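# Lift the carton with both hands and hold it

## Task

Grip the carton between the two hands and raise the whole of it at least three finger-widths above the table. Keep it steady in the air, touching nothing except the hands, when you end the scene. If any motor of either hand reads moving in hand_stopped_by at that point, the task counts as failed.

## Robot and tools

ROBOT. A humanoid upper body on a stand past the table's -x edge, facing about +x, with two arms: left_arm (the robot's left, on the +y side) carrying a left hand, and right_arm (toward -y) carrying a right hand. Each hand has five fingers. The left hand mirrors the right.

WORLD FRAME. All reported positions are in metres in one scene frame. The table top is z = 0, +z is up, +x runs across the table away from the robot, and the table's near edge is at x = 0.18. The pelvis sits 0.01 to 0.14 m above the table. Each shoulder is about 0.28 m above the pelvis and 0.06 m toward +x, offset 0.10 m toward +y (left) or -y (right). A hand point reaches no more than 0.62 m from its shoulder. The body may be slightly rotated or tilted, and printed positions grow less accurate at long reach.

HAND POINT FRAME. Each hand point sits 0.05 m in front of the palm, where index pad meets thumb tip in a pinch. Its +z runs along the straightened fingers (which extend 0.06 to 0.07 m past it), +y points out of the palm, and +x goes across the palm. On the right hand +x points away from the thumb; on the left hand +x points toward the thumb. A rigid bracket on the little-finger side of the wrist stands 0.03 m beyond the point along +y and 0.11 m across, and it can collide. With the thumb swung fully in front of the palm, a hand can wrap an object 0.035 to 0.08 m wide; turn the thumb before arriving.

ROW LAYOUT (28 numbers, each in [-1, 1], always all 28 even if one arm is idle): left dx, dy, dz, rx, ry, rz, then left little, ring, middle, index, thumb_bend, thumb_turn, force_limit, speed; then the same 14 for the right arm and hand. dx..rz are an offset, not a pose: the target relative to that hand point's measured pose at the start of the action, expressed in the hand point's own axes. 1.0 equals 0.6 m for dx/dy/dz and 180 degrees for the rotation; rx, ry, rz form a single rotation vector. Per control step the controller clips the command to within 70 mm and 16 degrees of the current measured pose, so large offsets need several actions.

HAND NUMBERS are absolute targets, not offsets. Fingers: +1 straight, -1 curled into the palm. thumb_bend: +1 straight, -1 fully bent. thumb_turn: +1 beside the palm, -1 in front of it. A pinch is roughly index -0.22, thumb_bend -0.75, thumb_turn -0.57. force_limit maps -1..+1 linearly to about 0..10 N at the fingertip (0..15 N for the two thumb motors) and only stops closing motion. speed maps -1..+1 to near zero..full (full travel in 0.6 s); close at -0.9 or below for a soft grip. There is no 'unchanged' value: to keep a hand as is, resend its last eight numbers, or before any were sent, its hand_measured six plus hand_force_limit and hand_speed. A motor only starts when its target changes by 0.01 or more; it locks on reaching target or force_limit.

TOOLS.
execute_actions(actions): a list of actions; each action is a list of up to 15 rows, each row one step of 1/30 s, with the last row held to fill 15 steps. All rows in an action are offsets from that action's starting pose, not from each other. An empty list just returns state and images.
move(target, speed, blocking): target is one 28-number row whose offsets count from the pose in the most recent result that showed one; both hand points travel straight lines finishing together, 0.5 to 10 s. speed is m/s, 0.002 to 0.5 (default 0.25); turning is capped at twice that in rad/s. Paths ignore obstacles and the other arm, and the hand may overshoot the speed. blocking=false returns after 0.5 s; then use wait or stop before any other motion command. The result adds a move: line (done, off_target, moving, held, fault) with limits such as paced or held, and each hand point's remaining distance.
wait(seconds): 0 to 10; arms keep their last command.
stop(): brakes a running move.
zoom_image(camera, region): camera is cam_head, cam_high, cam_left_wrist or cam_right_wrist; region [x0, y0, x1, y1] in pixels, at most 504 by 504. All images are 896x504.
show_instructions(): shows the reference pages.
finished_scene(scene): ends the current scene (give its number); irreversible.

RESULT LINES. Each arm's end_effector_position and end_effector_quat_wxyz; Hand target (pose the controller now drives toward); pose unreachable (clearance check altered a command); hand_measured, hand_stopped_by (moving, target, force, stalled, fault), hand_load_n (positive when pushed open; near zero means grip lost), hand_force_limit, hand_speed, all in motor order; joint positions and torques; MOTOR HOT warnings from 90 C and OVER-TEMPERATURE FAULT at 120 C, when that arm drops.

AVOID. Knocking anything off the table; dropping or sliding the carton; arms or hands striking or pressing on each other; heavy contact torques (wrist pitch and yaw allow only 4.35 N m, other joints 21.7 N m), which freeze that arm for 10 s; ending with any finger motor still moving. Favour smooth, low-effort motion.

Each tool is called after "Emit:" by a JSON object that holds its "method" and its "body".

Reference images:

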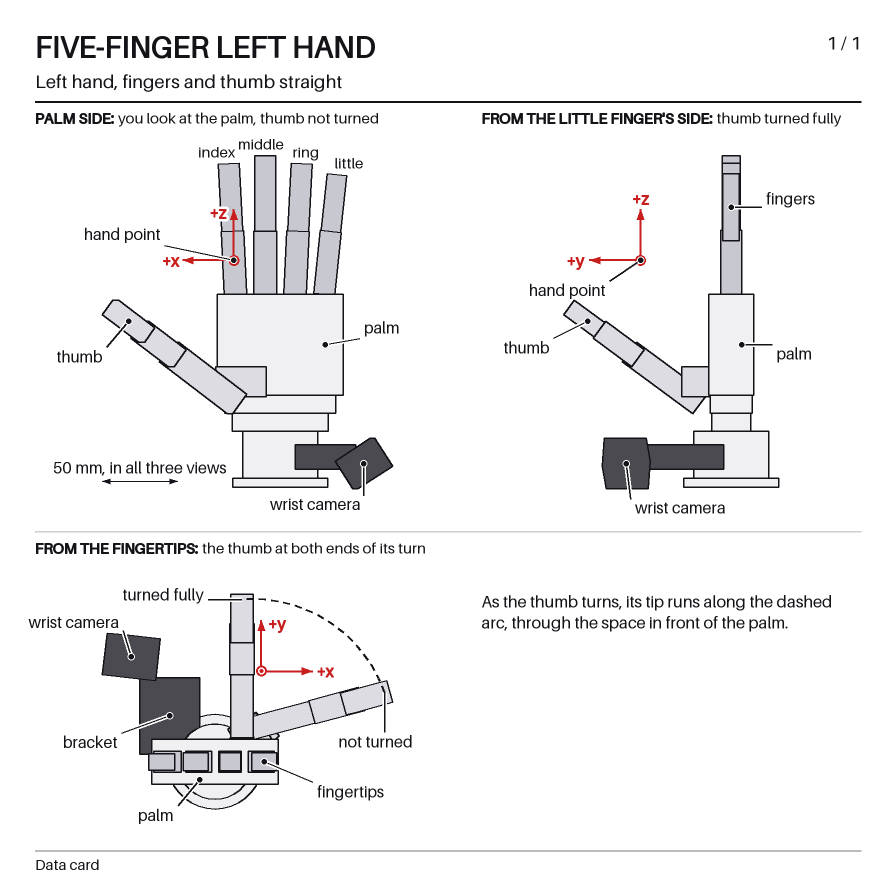

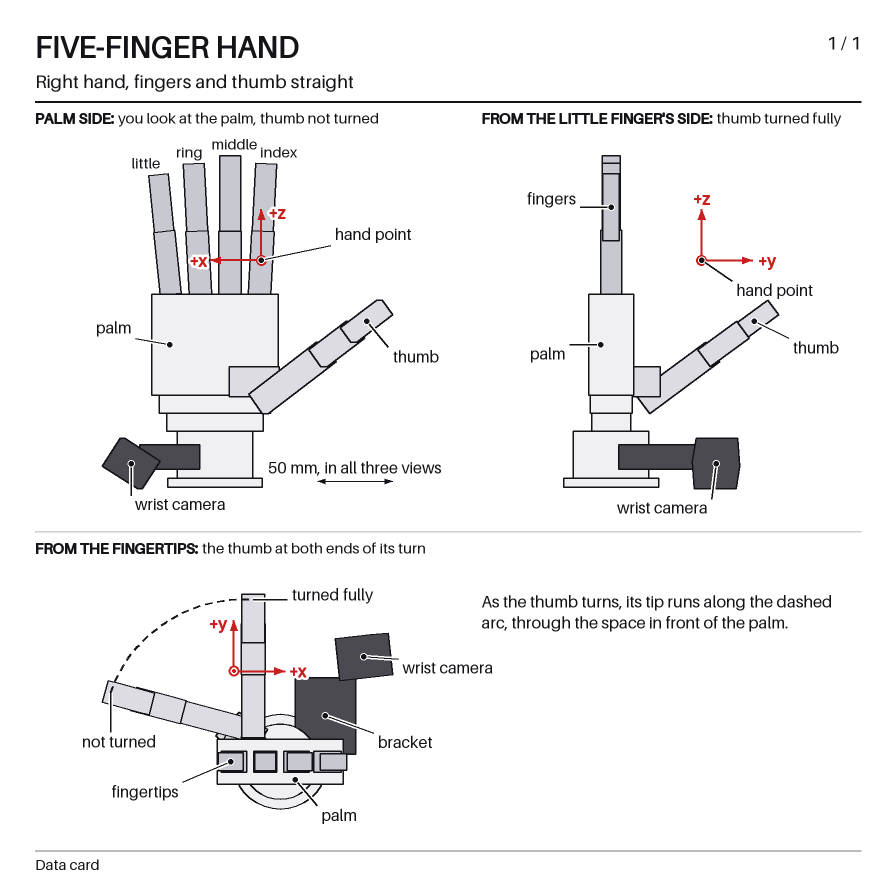

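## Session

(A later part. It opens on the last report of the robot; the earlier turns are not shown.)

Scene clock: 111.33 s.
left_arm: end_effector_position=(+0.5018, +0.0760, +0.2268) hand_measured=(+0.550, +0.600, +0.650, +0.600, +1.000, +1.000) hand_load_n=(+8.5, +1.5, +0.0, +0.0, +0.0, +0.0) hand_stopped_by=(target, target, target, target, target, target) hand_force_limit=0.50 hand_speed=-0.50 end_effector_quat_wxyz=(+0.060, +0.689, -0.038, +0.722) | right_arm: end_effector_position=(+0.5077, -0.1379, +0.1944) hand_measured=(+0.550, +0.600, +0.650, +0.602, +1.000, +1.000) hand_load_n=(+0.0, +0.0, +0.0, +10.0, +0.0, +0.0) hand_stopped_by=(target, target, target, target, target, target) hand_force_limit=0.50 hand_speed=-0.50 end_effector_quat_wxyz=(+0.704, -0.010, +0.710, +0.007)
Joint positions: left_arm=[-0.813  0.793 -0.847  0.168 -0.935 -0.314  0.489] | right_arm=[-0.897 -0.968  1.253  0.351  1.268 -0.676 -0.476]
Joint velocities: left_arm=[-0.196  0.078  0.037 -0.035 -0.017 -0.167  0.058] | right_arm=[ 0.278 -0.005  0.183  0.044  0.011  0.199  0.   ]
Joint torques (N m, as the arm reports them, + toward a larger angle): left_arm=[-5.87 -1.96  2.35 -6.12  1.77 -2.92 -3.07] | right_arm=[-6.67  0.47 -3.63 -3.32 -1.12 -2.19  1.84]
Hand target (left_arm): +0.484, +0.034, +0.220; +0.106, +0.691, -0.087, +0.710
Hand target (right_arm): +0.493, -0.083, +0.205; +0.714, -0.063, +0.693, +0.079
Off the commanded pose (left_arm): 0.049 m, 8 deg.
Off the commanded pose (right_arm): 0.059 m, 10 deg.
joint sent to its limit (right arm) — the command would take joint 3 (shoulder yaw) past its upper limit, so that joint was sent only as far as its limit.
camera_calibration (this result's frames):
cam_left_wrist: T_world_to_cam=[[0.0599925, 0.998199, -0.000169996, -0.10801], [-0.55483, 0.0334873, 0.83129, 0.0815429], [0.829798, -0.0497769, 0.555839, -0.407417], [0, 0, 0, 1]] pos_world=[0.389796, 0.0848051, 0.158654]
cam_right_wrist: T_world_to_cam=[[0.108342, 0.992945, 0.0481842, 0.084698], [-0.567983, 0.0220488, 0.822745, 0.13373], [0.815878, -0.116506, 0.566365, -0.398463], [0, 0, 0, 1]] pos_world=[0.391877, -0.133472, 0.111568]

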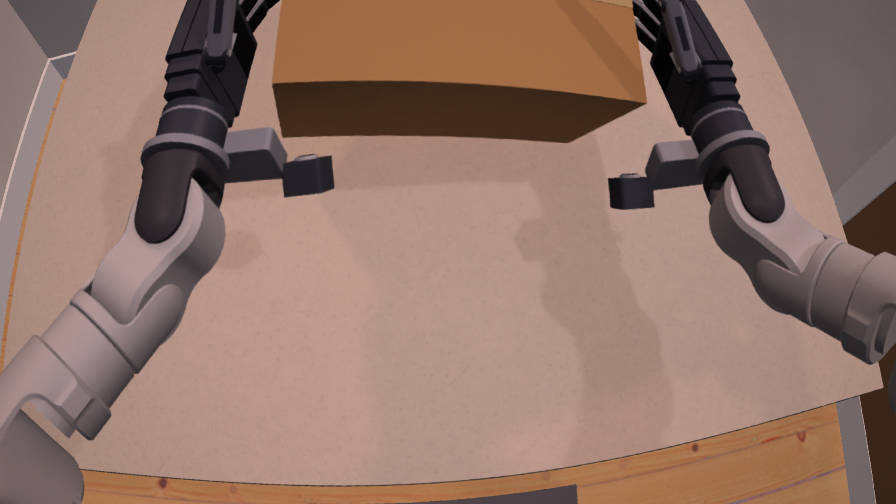

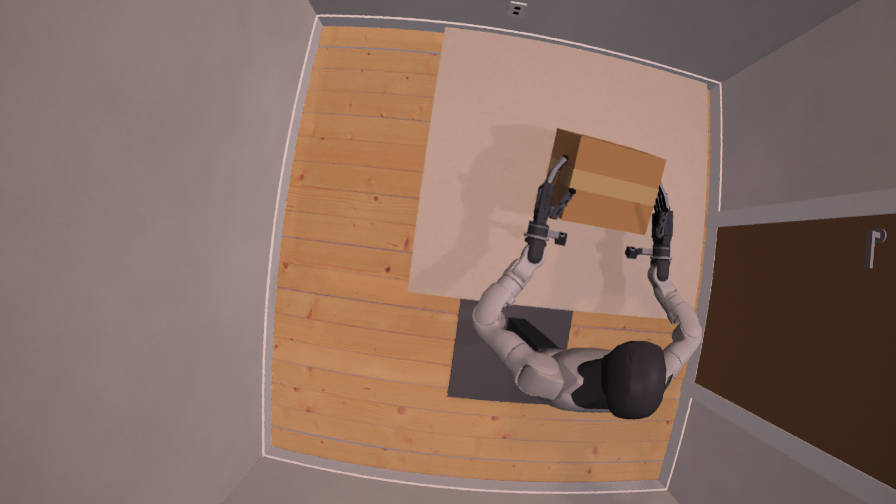

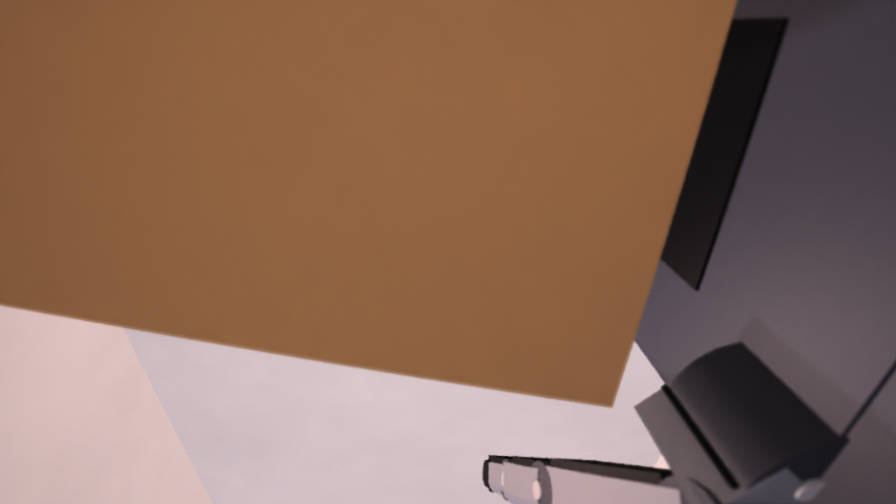

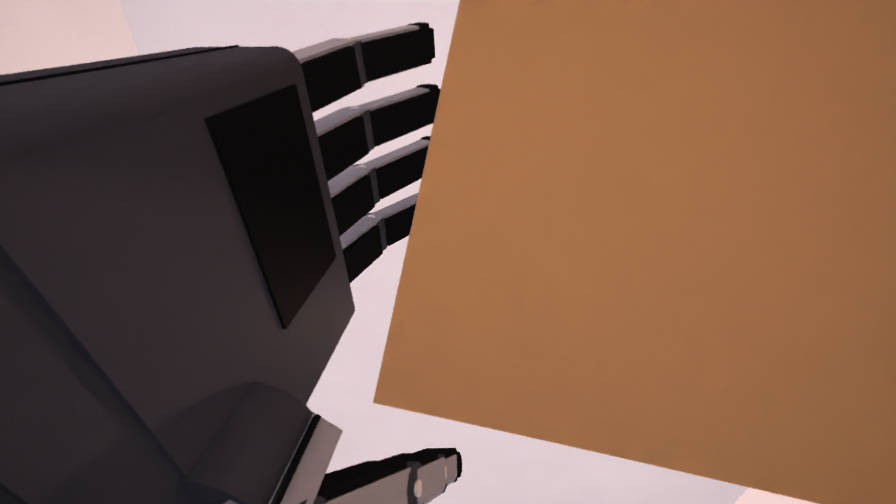

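Emit:
{"method": "move", "body": {"target": [-0.1,0.0,0,0,0,0,0.55,0.6,0.65,0.6,1,1,0.5,-0.5,0.06,0.0,0,0,0,0,0.55,0.6,0.65,0.6,1,1,0.5,-0.5], "speed": 0.04}}

Emit:
{"method": "move", "body": {"target": [0,-0.2,-0.05,0.05,0,0,0.55,0.6,0.65,0.6,1,1,0.5,-0.5,0,-0.17,-0.05,0,0,0,0.55,0.6,0.65,0.6,1,1,0.5,-0.5], "speed": 0.06}}

Emit:
{"method": "move", "body": {"target": [0.1,0,-0.4,0,0,0,0.2,0.2,0.2,0.2,1,-1,0.5,0,-0.1,0,-0.4,0,0,0,0.2,0.2,0.2,0.2,1,-1,0.5,0]}}

Scene clock: 117.73 s.
left_arm: end_effector_position=(+0.5082, +0.0761, +0.1701) hand_measured=(+0.550, +0.600, +0.650, +0.600, +1.000, +1.000) hand_load_n=(+0.5, +0.0, +0.0, +0.0, +0.0, +0.0) hand_stopped_by=(target, target, target, target, target, target) hand_force_limit=0.50 hand_speed=-0.50 end_effector_quat_wxyz=(+0.059, +0.688, -0.032, +0.723) | right_arm: end_effector_position=(+0.5064, -0.1413, +0.1571) hand_measured=(+0.550, +0.600, +0.650, +0.600, +1.000, +1.000) hand_load_n=(+0.0, +0.0, +0.0, +0.0, +0.0, +0.0) hand_stopped_by=(target, target, target, target, target, target) hand_force_limit=0.50 hand_speed=-0.50 end_effector_quat_wxyz=(+0.704, -0.011, +0.710, +0.003)
Joint positions: left_arm=[-0.808  0.552 -0.885  0.644 -0.89  -0.578  0.307] | right_arm=[-0.843 -0.792  1.25   0.637  1.282 -0.778 -0.343]
Joint velocities: left_arm=[-0.009  0.003 -0.008  0.003  0.    -0.005 -0.006] | right_arm=[-0.026  0.     0.     0.003  0.005 -0.002  0.001]
Joint torques (N m, as the arm reports them, + toward a larger angle): left_arm=[-2.83  1.06  1.78 -1.23  0.72 -1.08 -0.51] | right_arm=[-4.01 -4.71 -3.83 -0.53  0.62 -1.53  0.  ]
Hand target (left_arm): +0.507, +0.070, +0.169; +0.066, +0.688, -0.038, +0.721
Hand target (right_arm): +0.507, -0.142, +0.158; +0.705, -0.007, +0.710, +0.004
Off the commanded pose (left_arm): 0.005 m, 1 deg.
Off the commanded pose (right_arm): 0.004 m, 0 deg.
move: off_target (left_arm, right_arm)
camera_calibration (this result's frames):
cam_left_wrist: T_world_to_cam=[[0.0509962, 0.998678, -0.00649116, -0.102831], [-0.556824, 0.033828, 0.829941, 0.133442], [0.829063, -0.0387094, 0.557813, -0.382047], [0, 0, 0, 1]] pos_world=[0.396289, 0.0833917, 0.101695]
cam_right_wrist: T_world_to_cam=[[0.113192, 0.992713, 0.0413376, 0.088592], [-0.568012, 0.0305182, 0.822455, 0.164994], [0.8152, -0.116575, 0.567327, -0.376534], [0, 0, 0, 1]] pos_world=[0.390641, -0.136876, 0.0742557]

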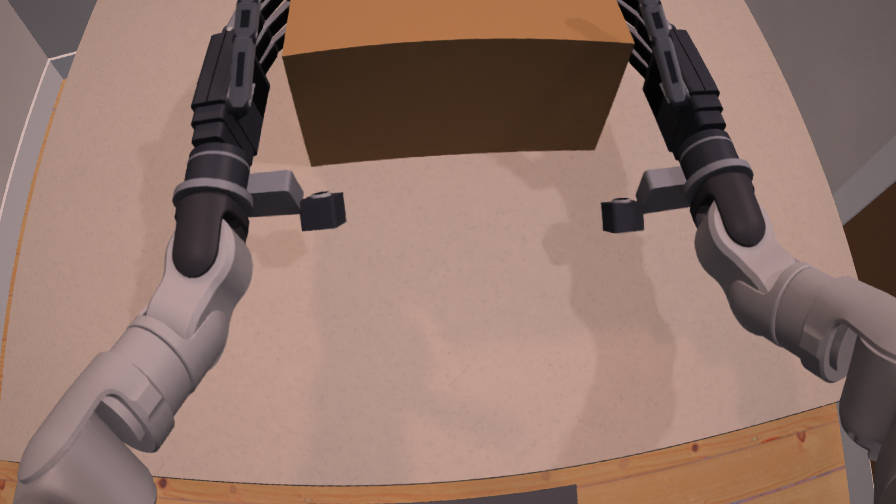

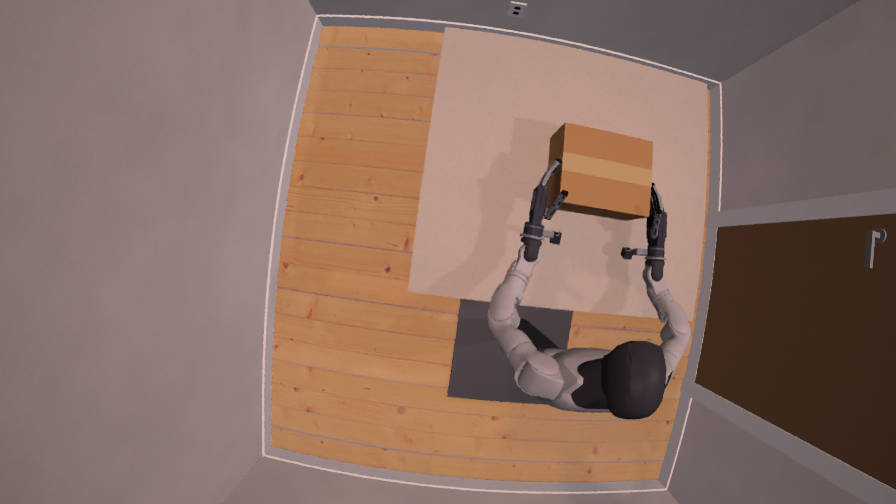

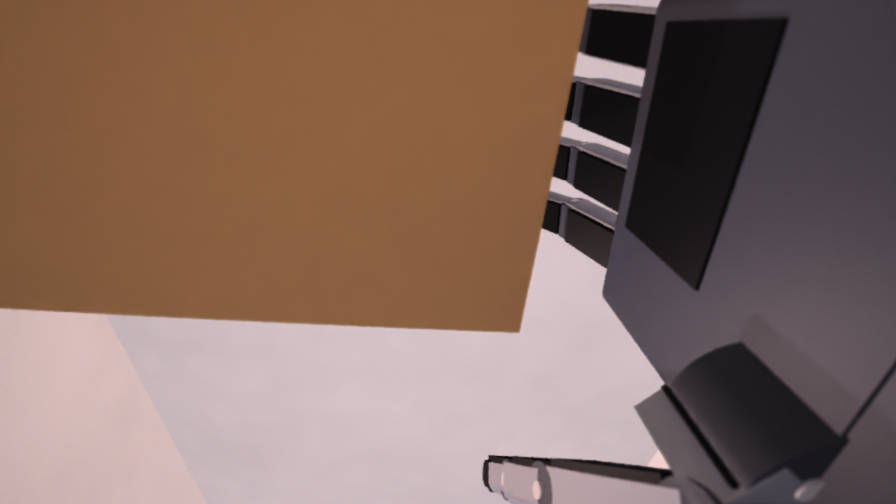

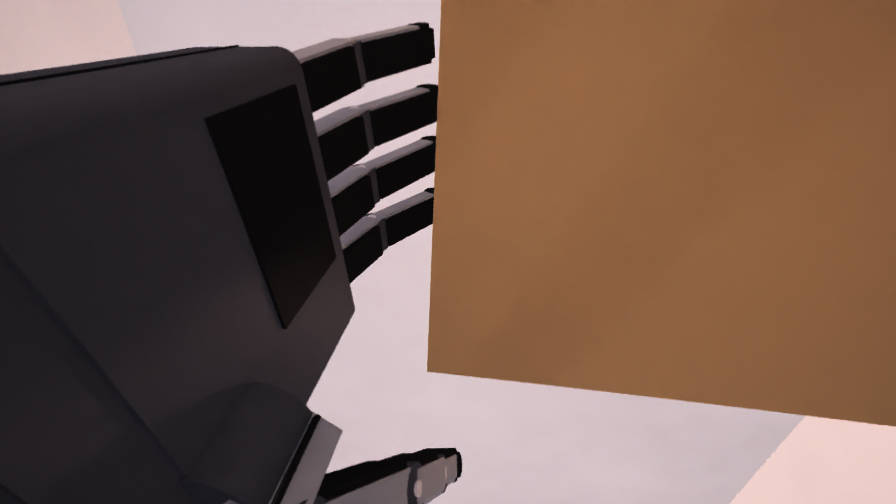

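Scene clock: 120.10 s.
left_arm: end_effector_position=(+0.4918, +0.1935, +0.1572) hand_measured=(+0.550, +0.600, +0.650, +0.600, +1.000, +1.000) hand_load_n=(+0.0, +0.0, +0.0, +0.0, +0.0, +0.0) hand_stopped_by=(target, target, target, target, target, target) hand_force_limit=0.50 hand_speed=-0.50 end_effector_quat_wxyz=(+0.011, +0.697, +0.024, +0.716) | right_arm: end_effector_position=(+0.4830, -0.2442, +0.1659) hand_measured=(+0.550, +0.600, +0.650, +0.600, +1.000, +1.000) hand_load_n=(+0.0, +0.0, +0.0, +0.0, +0.0, +0.0) hand_stopped_by=(target, target, target, target, target, target) hand_force_limit=0.50 hand_speed=-0.50 end_effector_quat_wxyz=(+0.710, -0.020, +0.704, -0.005)
Joint positions: left_arm=[-0.628  0.737 -0.738  0.68  -1.057 -0.668  0.108] | right_arm=[-0.701 -0.912  1.067  0.891  1.559 -0.825  0.228]
Joint velocities: left_arm=[-0.005  0.003 -0.003 -0.008 -0.003  0.    -0.001] | right_arm=[-0.003  0.008  0.    -0.006 -0.005  0.001  0.011]
Joint torques (N m, as the arm reports them, + toward a larger angle): left_arm=[-2.64  3.78  2.18 -1.35 -0.18 -1.45 -0.3 ] | right_arm=[-3.38 -6.65 -3.6  -0.05  0.83 -1.32 -0.02]
Hand target (left_arm): +0.492, +0.195, +0.158; +0.011, +0.696, +0.026, +0.717
Hand target (right_arm): +0.483, -0.245, +0.165; +0.710, -0.017, +0.704, -0.004
Off the commanded pose (left_arm): 0.009 m, 1 deg.
Off the commanded pose (right_arm): 0.009 m, 2 deg.
move: off_target (left_arm, right_arm)
camera_calibration (this result's frames):
cam_left_wrist: T_world_to_cam=[[-0.0957535, 0.99521, -0.0197288, -0.144444], [-0.535544, -0.0348, 0.84379, 0.131689], [0.839061, 0.0913615, 0.536311, -0.383447], [0, 0, 0, 1]] pos_world=[0.37843, 0.183367, 0.0916793]
cam_right_wrist: T_world_to_cam=[[0.110263, 0.993717, 0.0192096, 0.198376], [-0.582308, 0.0489258, 0.811494, 0.160803], [0.805456, -0.100663, 0.584044, -0.368657], [0, 0, 0, 1]] pos_world=[0.3687, -0.242107, 0.0810106]

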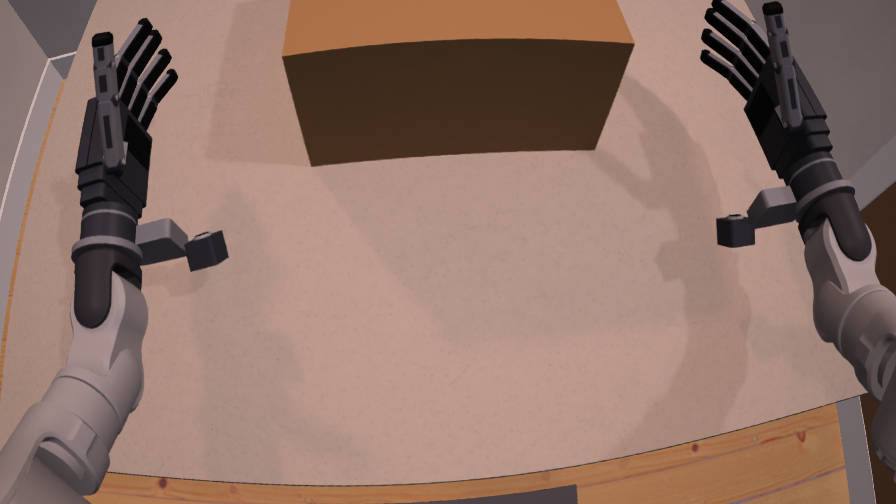

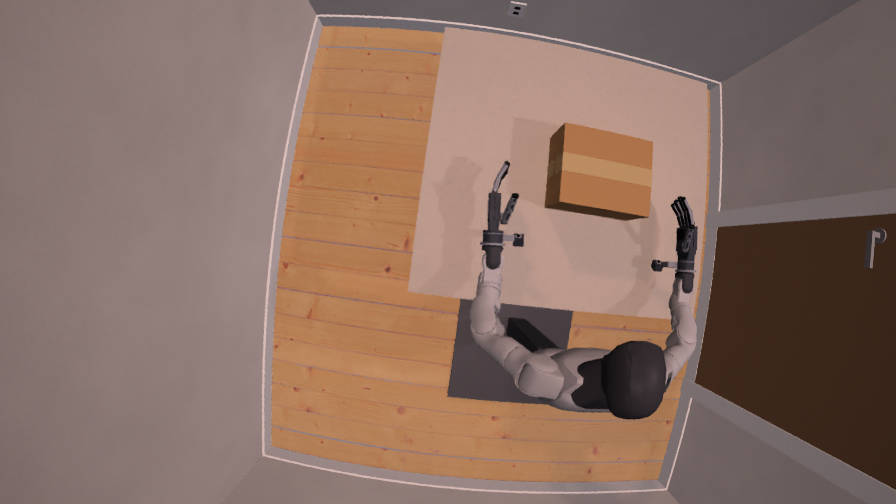

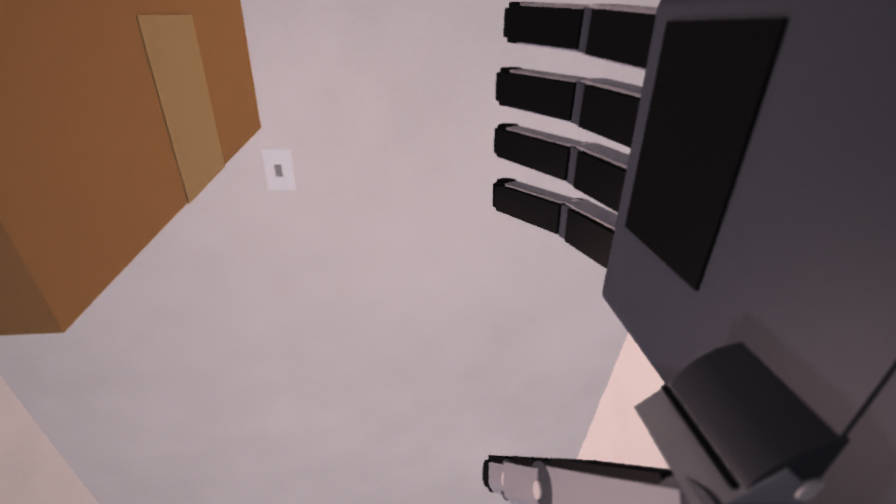

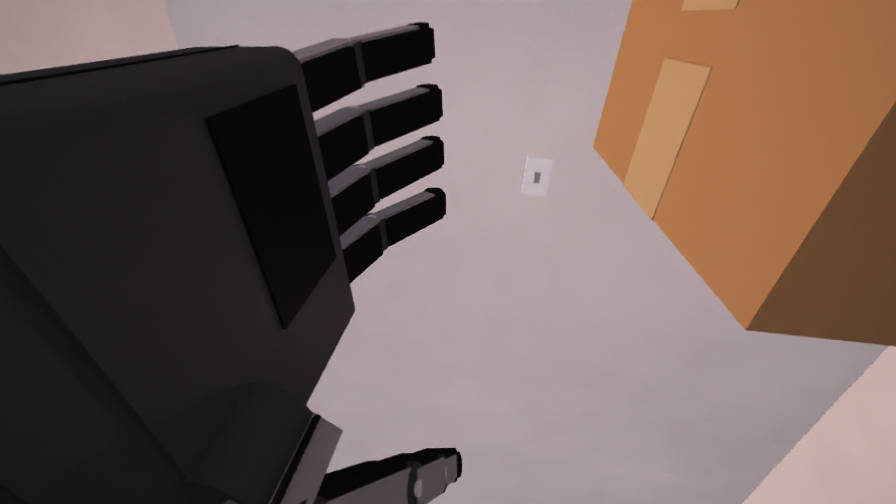

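Scene clock: 122.93 s.
left_arm: end_effector_position=(+0.2473, +0.1826, +0.2078) hand_measured=(+0.200, +0.200, +0.200, +0.200, +1.000, -1.000) hand_load_n=(+0.0, +0.0, +0.0, +0.0, +0.0, +0.0) hand_stopped_by=(target, target, target, target, target, target) hand_force_limit=0.50 hand_speed=0.00 end_effector_quat_wxyz=(+0.021, +0.696, +0.040, +0.716) | right_arm: end_effector_position=(+0.2481, -0.2606, +0.2358) hand_measured=(+0.200, +0.200, +0.200, +0.200, +1.000, -1.000) hand_load_n=(+0.0, +0.0, +0.0, +0.0, +0.0, +0.0) hand_stopped_by=(target, target, target, target, target, target) hand_force_limit=0.50 hand_speed=0.00 end_effector_quat_wxyz=(+0.750, -0.039, +0.659, +0.036)
Joint positions: left_arm=[ 0.477  1.26  -0.741 -0.276 -0.201 -1.198  1.066] | right_arm=[ 0.506 -1.348  0.749  0.029  1.738 -1.64   0.539]
Joint velocities: left_arm=[ 0.     0.003 -0.006  0.    -0.003  0.     0.   ] | right_arm=[ 0.005 -0.038  0.023 -0.034  0.078  0.     0.072]
Joint torques (N m, as the arm reports them, + toward a larger angle): left_arm=[ 1.05  2.75  0.9  -1.32  0.16 -0.68  0.  ] | right_arm=[ 0.75 -5.51 -2.39 -0.86  0.84 -1.39  0.1 ]
Hand target (left_arm): +0.247, +0.181, +0.208; +0.021, +0.697, +0.038, +0.716
Hand target (right_arm): +0.248, -0.261, +0.236; +0.749, -0.038, +0.661, +0.036
Off the commanded pose (left_arm): 0.010 m, 2 deg.
Off the commanded pose (right_arm): 0.019 m, 9 deg.
joint sent to its limit (left arm) — the command would take joint 1 (shoulder pitch) past its upper limit, so that joint was sent only as far as its limit.
joint sent to its limit (right arm) — the command would take joint 1 (shoulder pitch) past its upper limit and joint 6 (wrist pitch) past its lower limit, so those joints were sent only as far as their limits.
move: off_target (left_arm, right_arm)
camera_calibration (this result's frames):
cam_left_wrist: T_world_to_cam=[[-0.104111, 0.992971, -0.0562946, -0.145864], [-0.536197, -0.00836759, 0.844051, -0.0470923], [0.837648, 0.11806, 0.533299, -0.208354], [0, 0, 0, 1]] pos_world=[0.13409, 0.169043, 0.142652]
cam_right_wrist: T_world_to_cam=[[0.0198605, 0.998077, 0.0587125, 0.253471], [-0.674326, -0.0299847, 0.737825, -0.0123081], [0.738166, -0.0542449, 0.672434, -0.213966], [0, 0, 0, 1]] pos_world=[0.144609, -0.26496, 0.138077]

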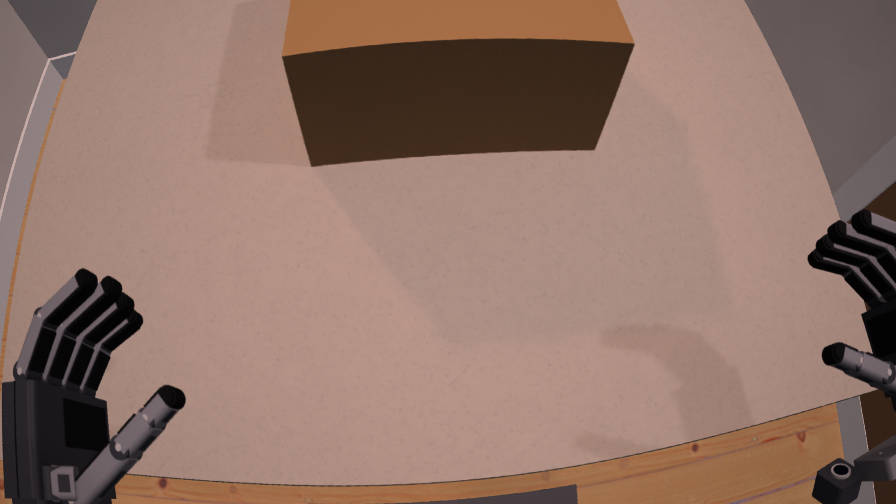

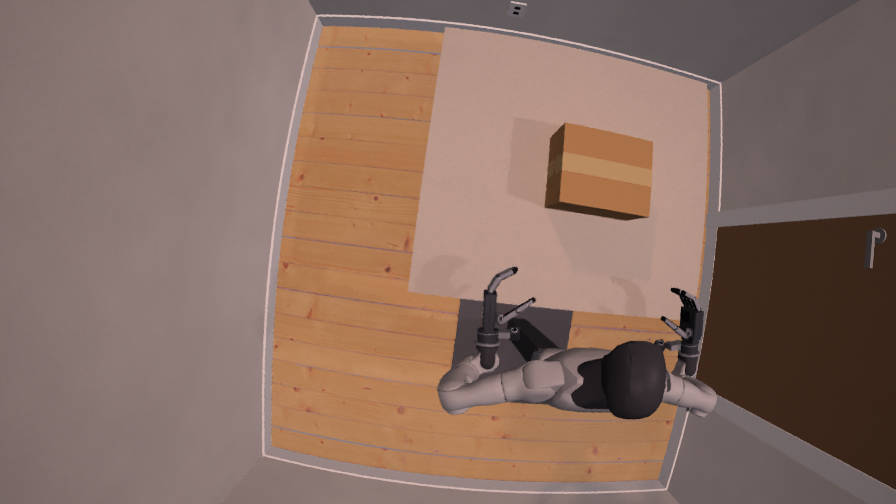

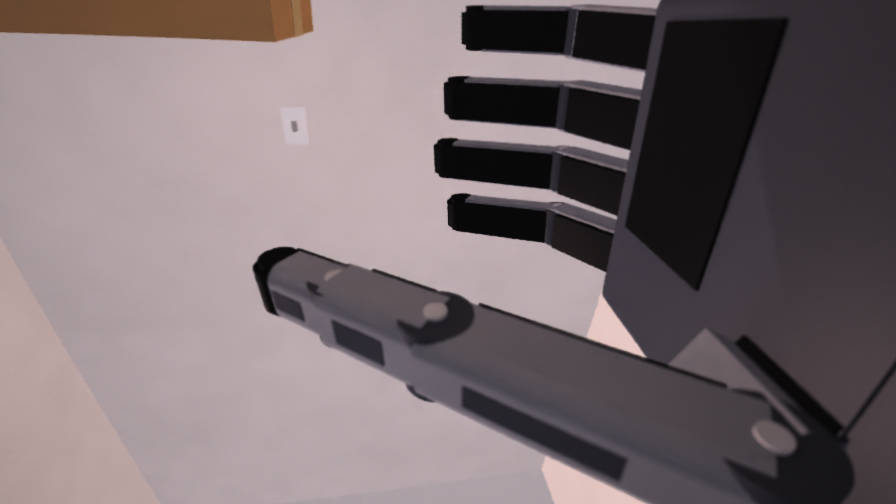

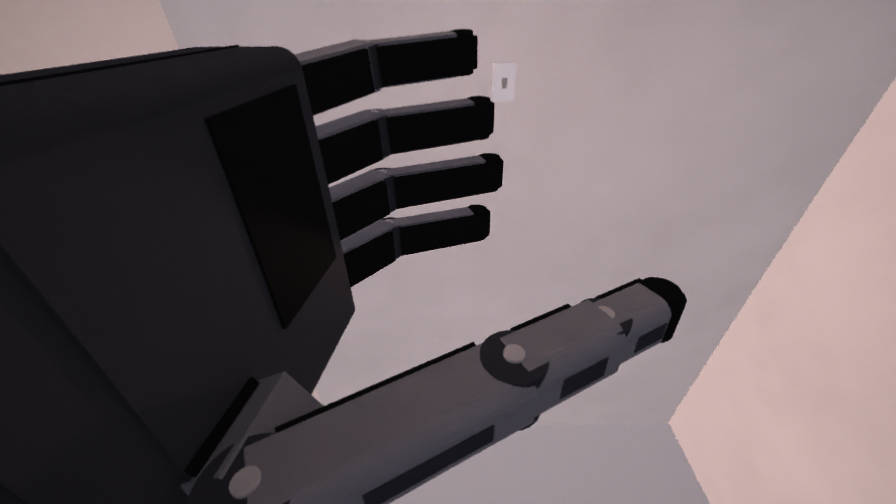

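Emit:
{"method": "move", "body": {"target": [0.35,0.1,0.1,0,0.35,0,0.1,0.1,0.1,0.1,-0.4,-1,0.5,0,-0.35,0.22,0.05,0,-0.3,0,0.1,0.1,0.1,0.1,-0.4,-1,0.5,0]}}

Scene clock: 128.10 s.
left_arm: end_effector_position=(+0.3009, +0.1459, +0.4258) hand_measured=(+0.100, +0.100, +0.100, +0.100, -0.400, -1.000) hand_load_n=(+0.0, +0.0, +0.0, +0.0, +0.0, +0.0) hand_stopped_by=(target, target, target, target, target, target) hand_force_limit=0.50 hand_speed=0.00 end_effector_quat_wxyz=(-0.023, +0.209, +0.027, +0.977) | right_arm: end_effector_position=(+0.2265, -0.1283, +0.4446) hand_measured=(+0.100, +0.100, +0.100, +0.100, -0.400, -1.000) hand_load_n=(+0.0, +0.0, +0.0, +0.0, +0.0, +0.0) hand_stopped_by=(target, target, target, target, target, target) hand_force_limit=0.50 hand_speed=0.00 end_effector_quat_wxyz=(+0.964, -0.001, +0.253, +0.081)
Joint positions: left_arm=[-0.422  0.956 -0.377 -0.227 -0.009 -0.923  1.074] | right_arm=[ 0.123 -0.802  0.045 -0.708  0.264 -0.905 -0.577]
Joint velocities: left_arm=[ 0.008  0.005 -0.003  0.003  0.015 -0.001  0.   ] | right_arm=[ 0.012  0.002 -0.009 -0.003  0.003  0.003  0.   ]
Joint torques (N m, as the arm reports them, + toward a larger angle): left_arm=[-1.33  3.49  2.77 -1.2   0.36 -0.48 -0.08] | right_arm=[-0.81 -3.28 -2.83 -2.09  0.45 -0.69 -0.09]
Hand target (left_arm): +0.301, +0.145, +0.425; -0.022, +0.209, +0.026, +0.977
Hand target (right_arm): +0.226, -0.128, +0.445; +0.964, -0.001, +0.252, +0.081
Off the commanded pose (left_arm): 0.005 m, 3 deg.
Off the commanded pose (right_arm): 0.011 m, 4 deg.
move: off_target (left_arm, right_arm)
camera_calibration (this result's frames):
cam_left_wrist: T_world_to_cam=[[-0.116255, 0.988027, -0.101423, -0.0680865], [-0.985261, -0.127621, -0.113899, 0.357745], [-0.125479, 0.0866868, 0.988302, -0.264488], [0, 0, 0, 1]] pos_world=[0.311369, 0.135855, 0.295235]
cam_right_wrist: T_world_to_cam=[[-0.136568, 0.974347, 0.178877, 0.0886058], [-0.987627, -0.119865, -0.101117, 0.255533], [-0.077082, -0.190473, 0.978661, -0.300244], [0, 0, 0, 1]] pos_world=[0.241328, -0.112892, 0.303826]

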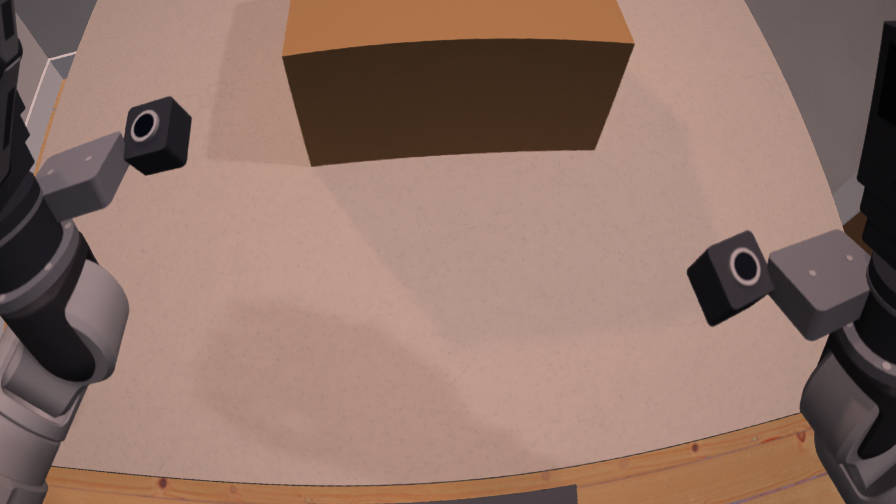

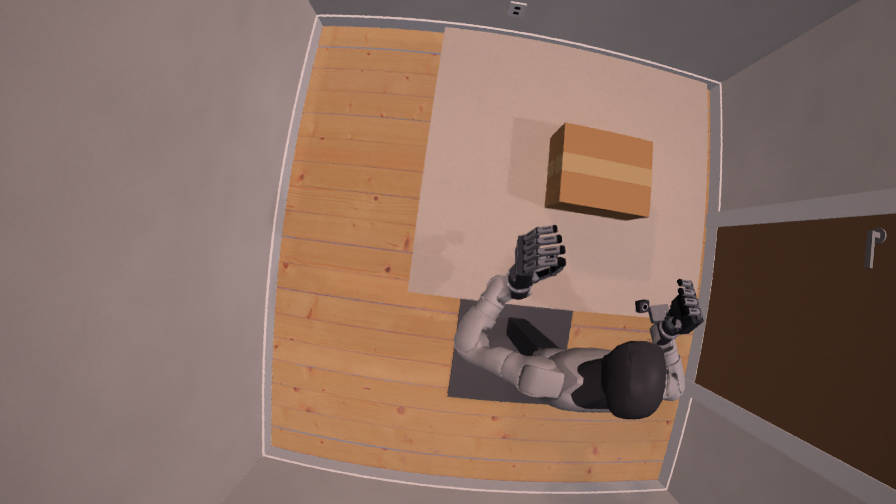

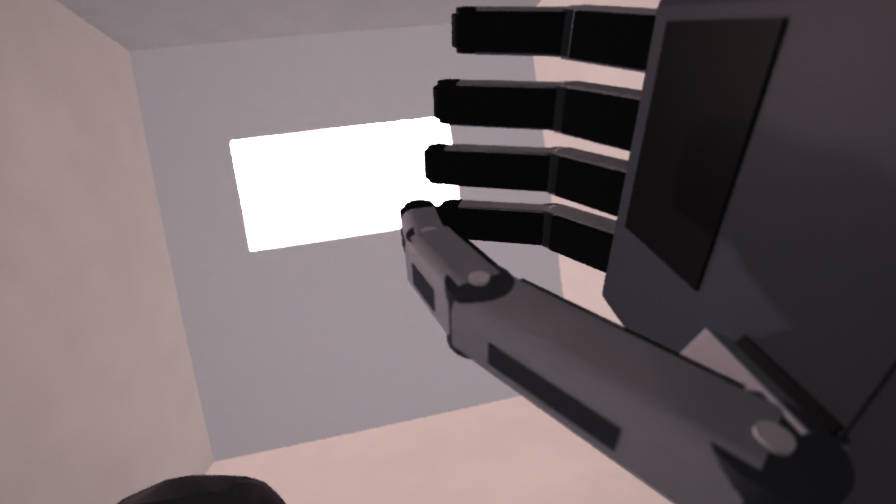

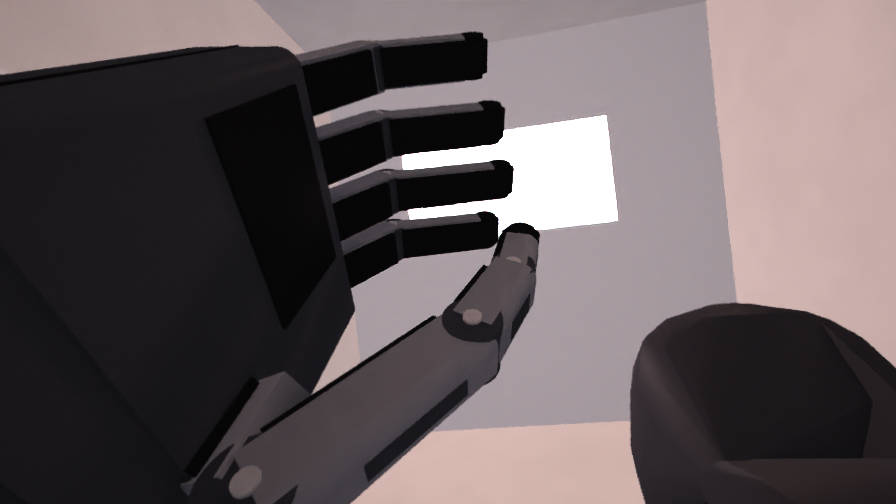

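Emit:
{"method": "move", "body": {"target": [-0.547,-0.048,-0.282,-0.024,-0.366,0.002,0.1,0.1,0.1,0.1,-0.4,-1,0.5,0,0.662,-0.285,-0.218,0.038,0.336,-0.038,0.1,0.1,0.1,0.1,-0.4,-1,0.5,0], "speed": 0.2}}

Scene clock: 137.57 s.
left_arm: end_effector_position=(+0.5336, +0.1700, +0.1348) hand_measured=(+0.100, +0.100, +0.100, +0.100, -0.400, -1.000) hand_load_n=(+0.0, +0.0, +0.0, +0.0, +0.0, +0.0) hand_stopped_by=(target, target, target, target, target, target) hand_force_limit=0.50 hand_speed=0.00 end_effector_quat_wxyz=(+0.010, +0.720, -0.005, +0.694) | right_arm: end_effector_position=(+0.5319, -0.2469, +0.1266) hand_measured=(+0.100, +0.100, +0.100, +0.100, -0.400, -1.000) hand_load_n=(+0.0, +0.0, +0.0, +0.0, +0.0, +0.0) hand_stopped_by=(target, target, target, target, target, target) hand_force_limit=0.50 hand_speed=0.00 end_effector_quat_wxyz=(+0.656, +0.032, +0.751, -0.061)
Joint positions: left_arm=[-0.958  0.432 -0.783  1.385 -1.158 -0.701 -0.22 ] | right_arm=[-0.909 -0.548  0.428  1.43   0.929 -0.575  0.256]
Joint velocities: left_arm=[-0.091 -0.095  0.095  0.249 -0.011 -0.05  -0.152] | right_arm=[-0.014  0.     0.002 -0.005 -0.005  0.002 -0.005]
Joint torques (N m, as the arm reports them, + toward a larger angle): left_arm=[-3.57  2.27  0.34 -0.91 -0.47 -1.37 -0.23] | right_arm=[-4.31 -5.73 -1.68 -1.77  0.45 -1.29 -0.12]
Hand target (left_arm): +0.534, +0.170, +0.137; +0.011, +0.718, -0.003, +0.696
Hand target (right_arm): +0.532, -0.246, +0.125; +0.655, +0.030, +0.753, -0.061
Off the commanded pose (left_arm): 0.007 m, 2 deg.
Off the commanded pose (right_arm): 0.007 m, 11 deg.
move: off_target (left_arm, right_arm)
camera_calibration (this result's frames):
cam_left_wrist: T_world_to_cam=[[-0.0543367, 0.998162, 0.0268214, -0.146399], [-0.482624, -0.0497687, 0.874413, 0.142343], [0.874141, 0.0345681, 0.484441, -0.406412], [0, 0, 0, 1]] pos_world=[0.416004, 0.167263, 0.0763428]
cam_right_wrist: T_world_to_cam=[[0.263376, 0.964609, -0.0127791, 0.11184], [-0.448258, 0.1341, 0.883788, 0.161901], [0.854224, -0.22704, 0.467712, -0.427794], [0, 0, 0, 1]] pos_world=[0.408549, -0.22672, 0.0584276]

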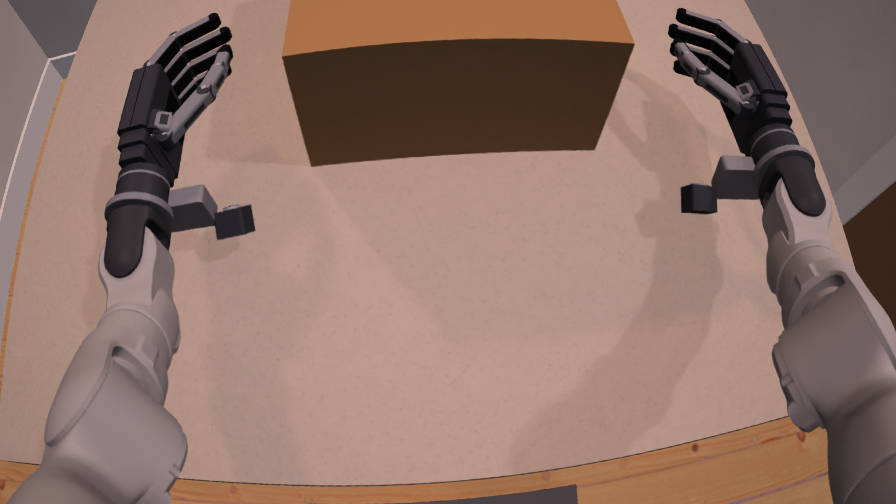

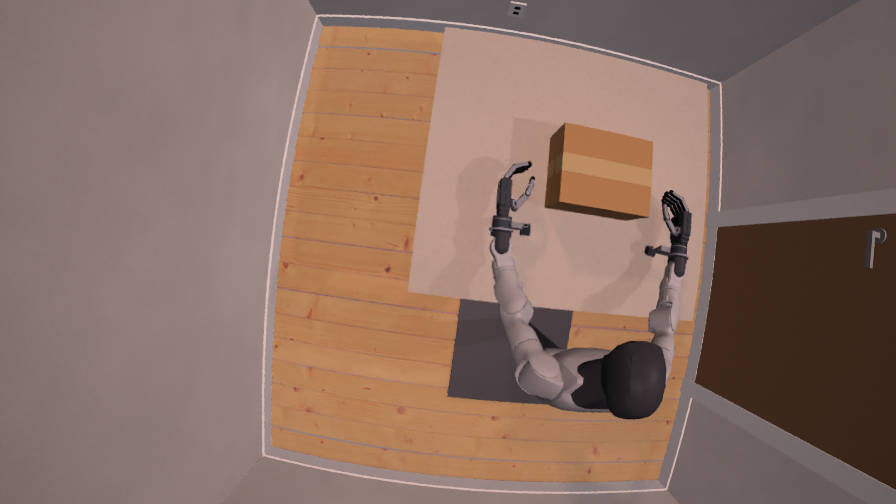

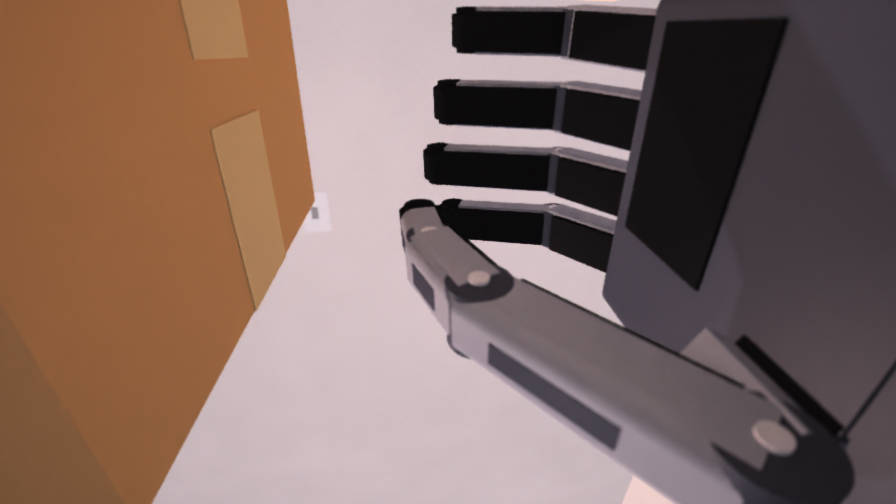

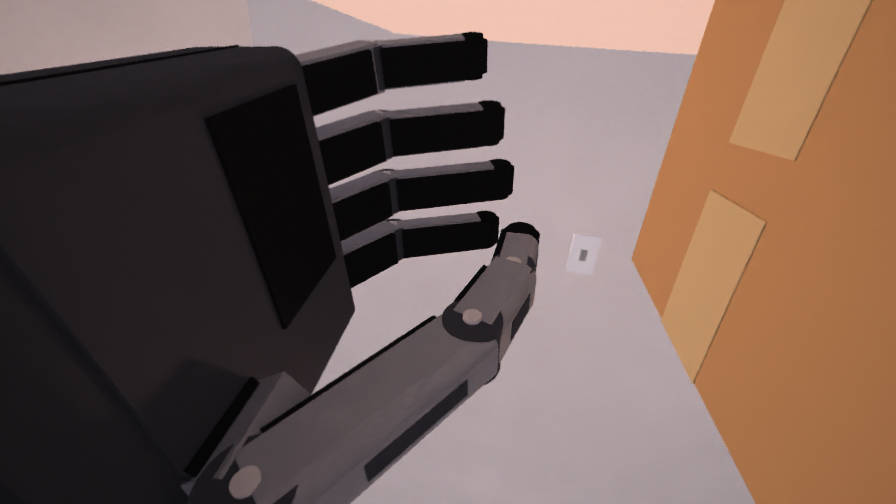

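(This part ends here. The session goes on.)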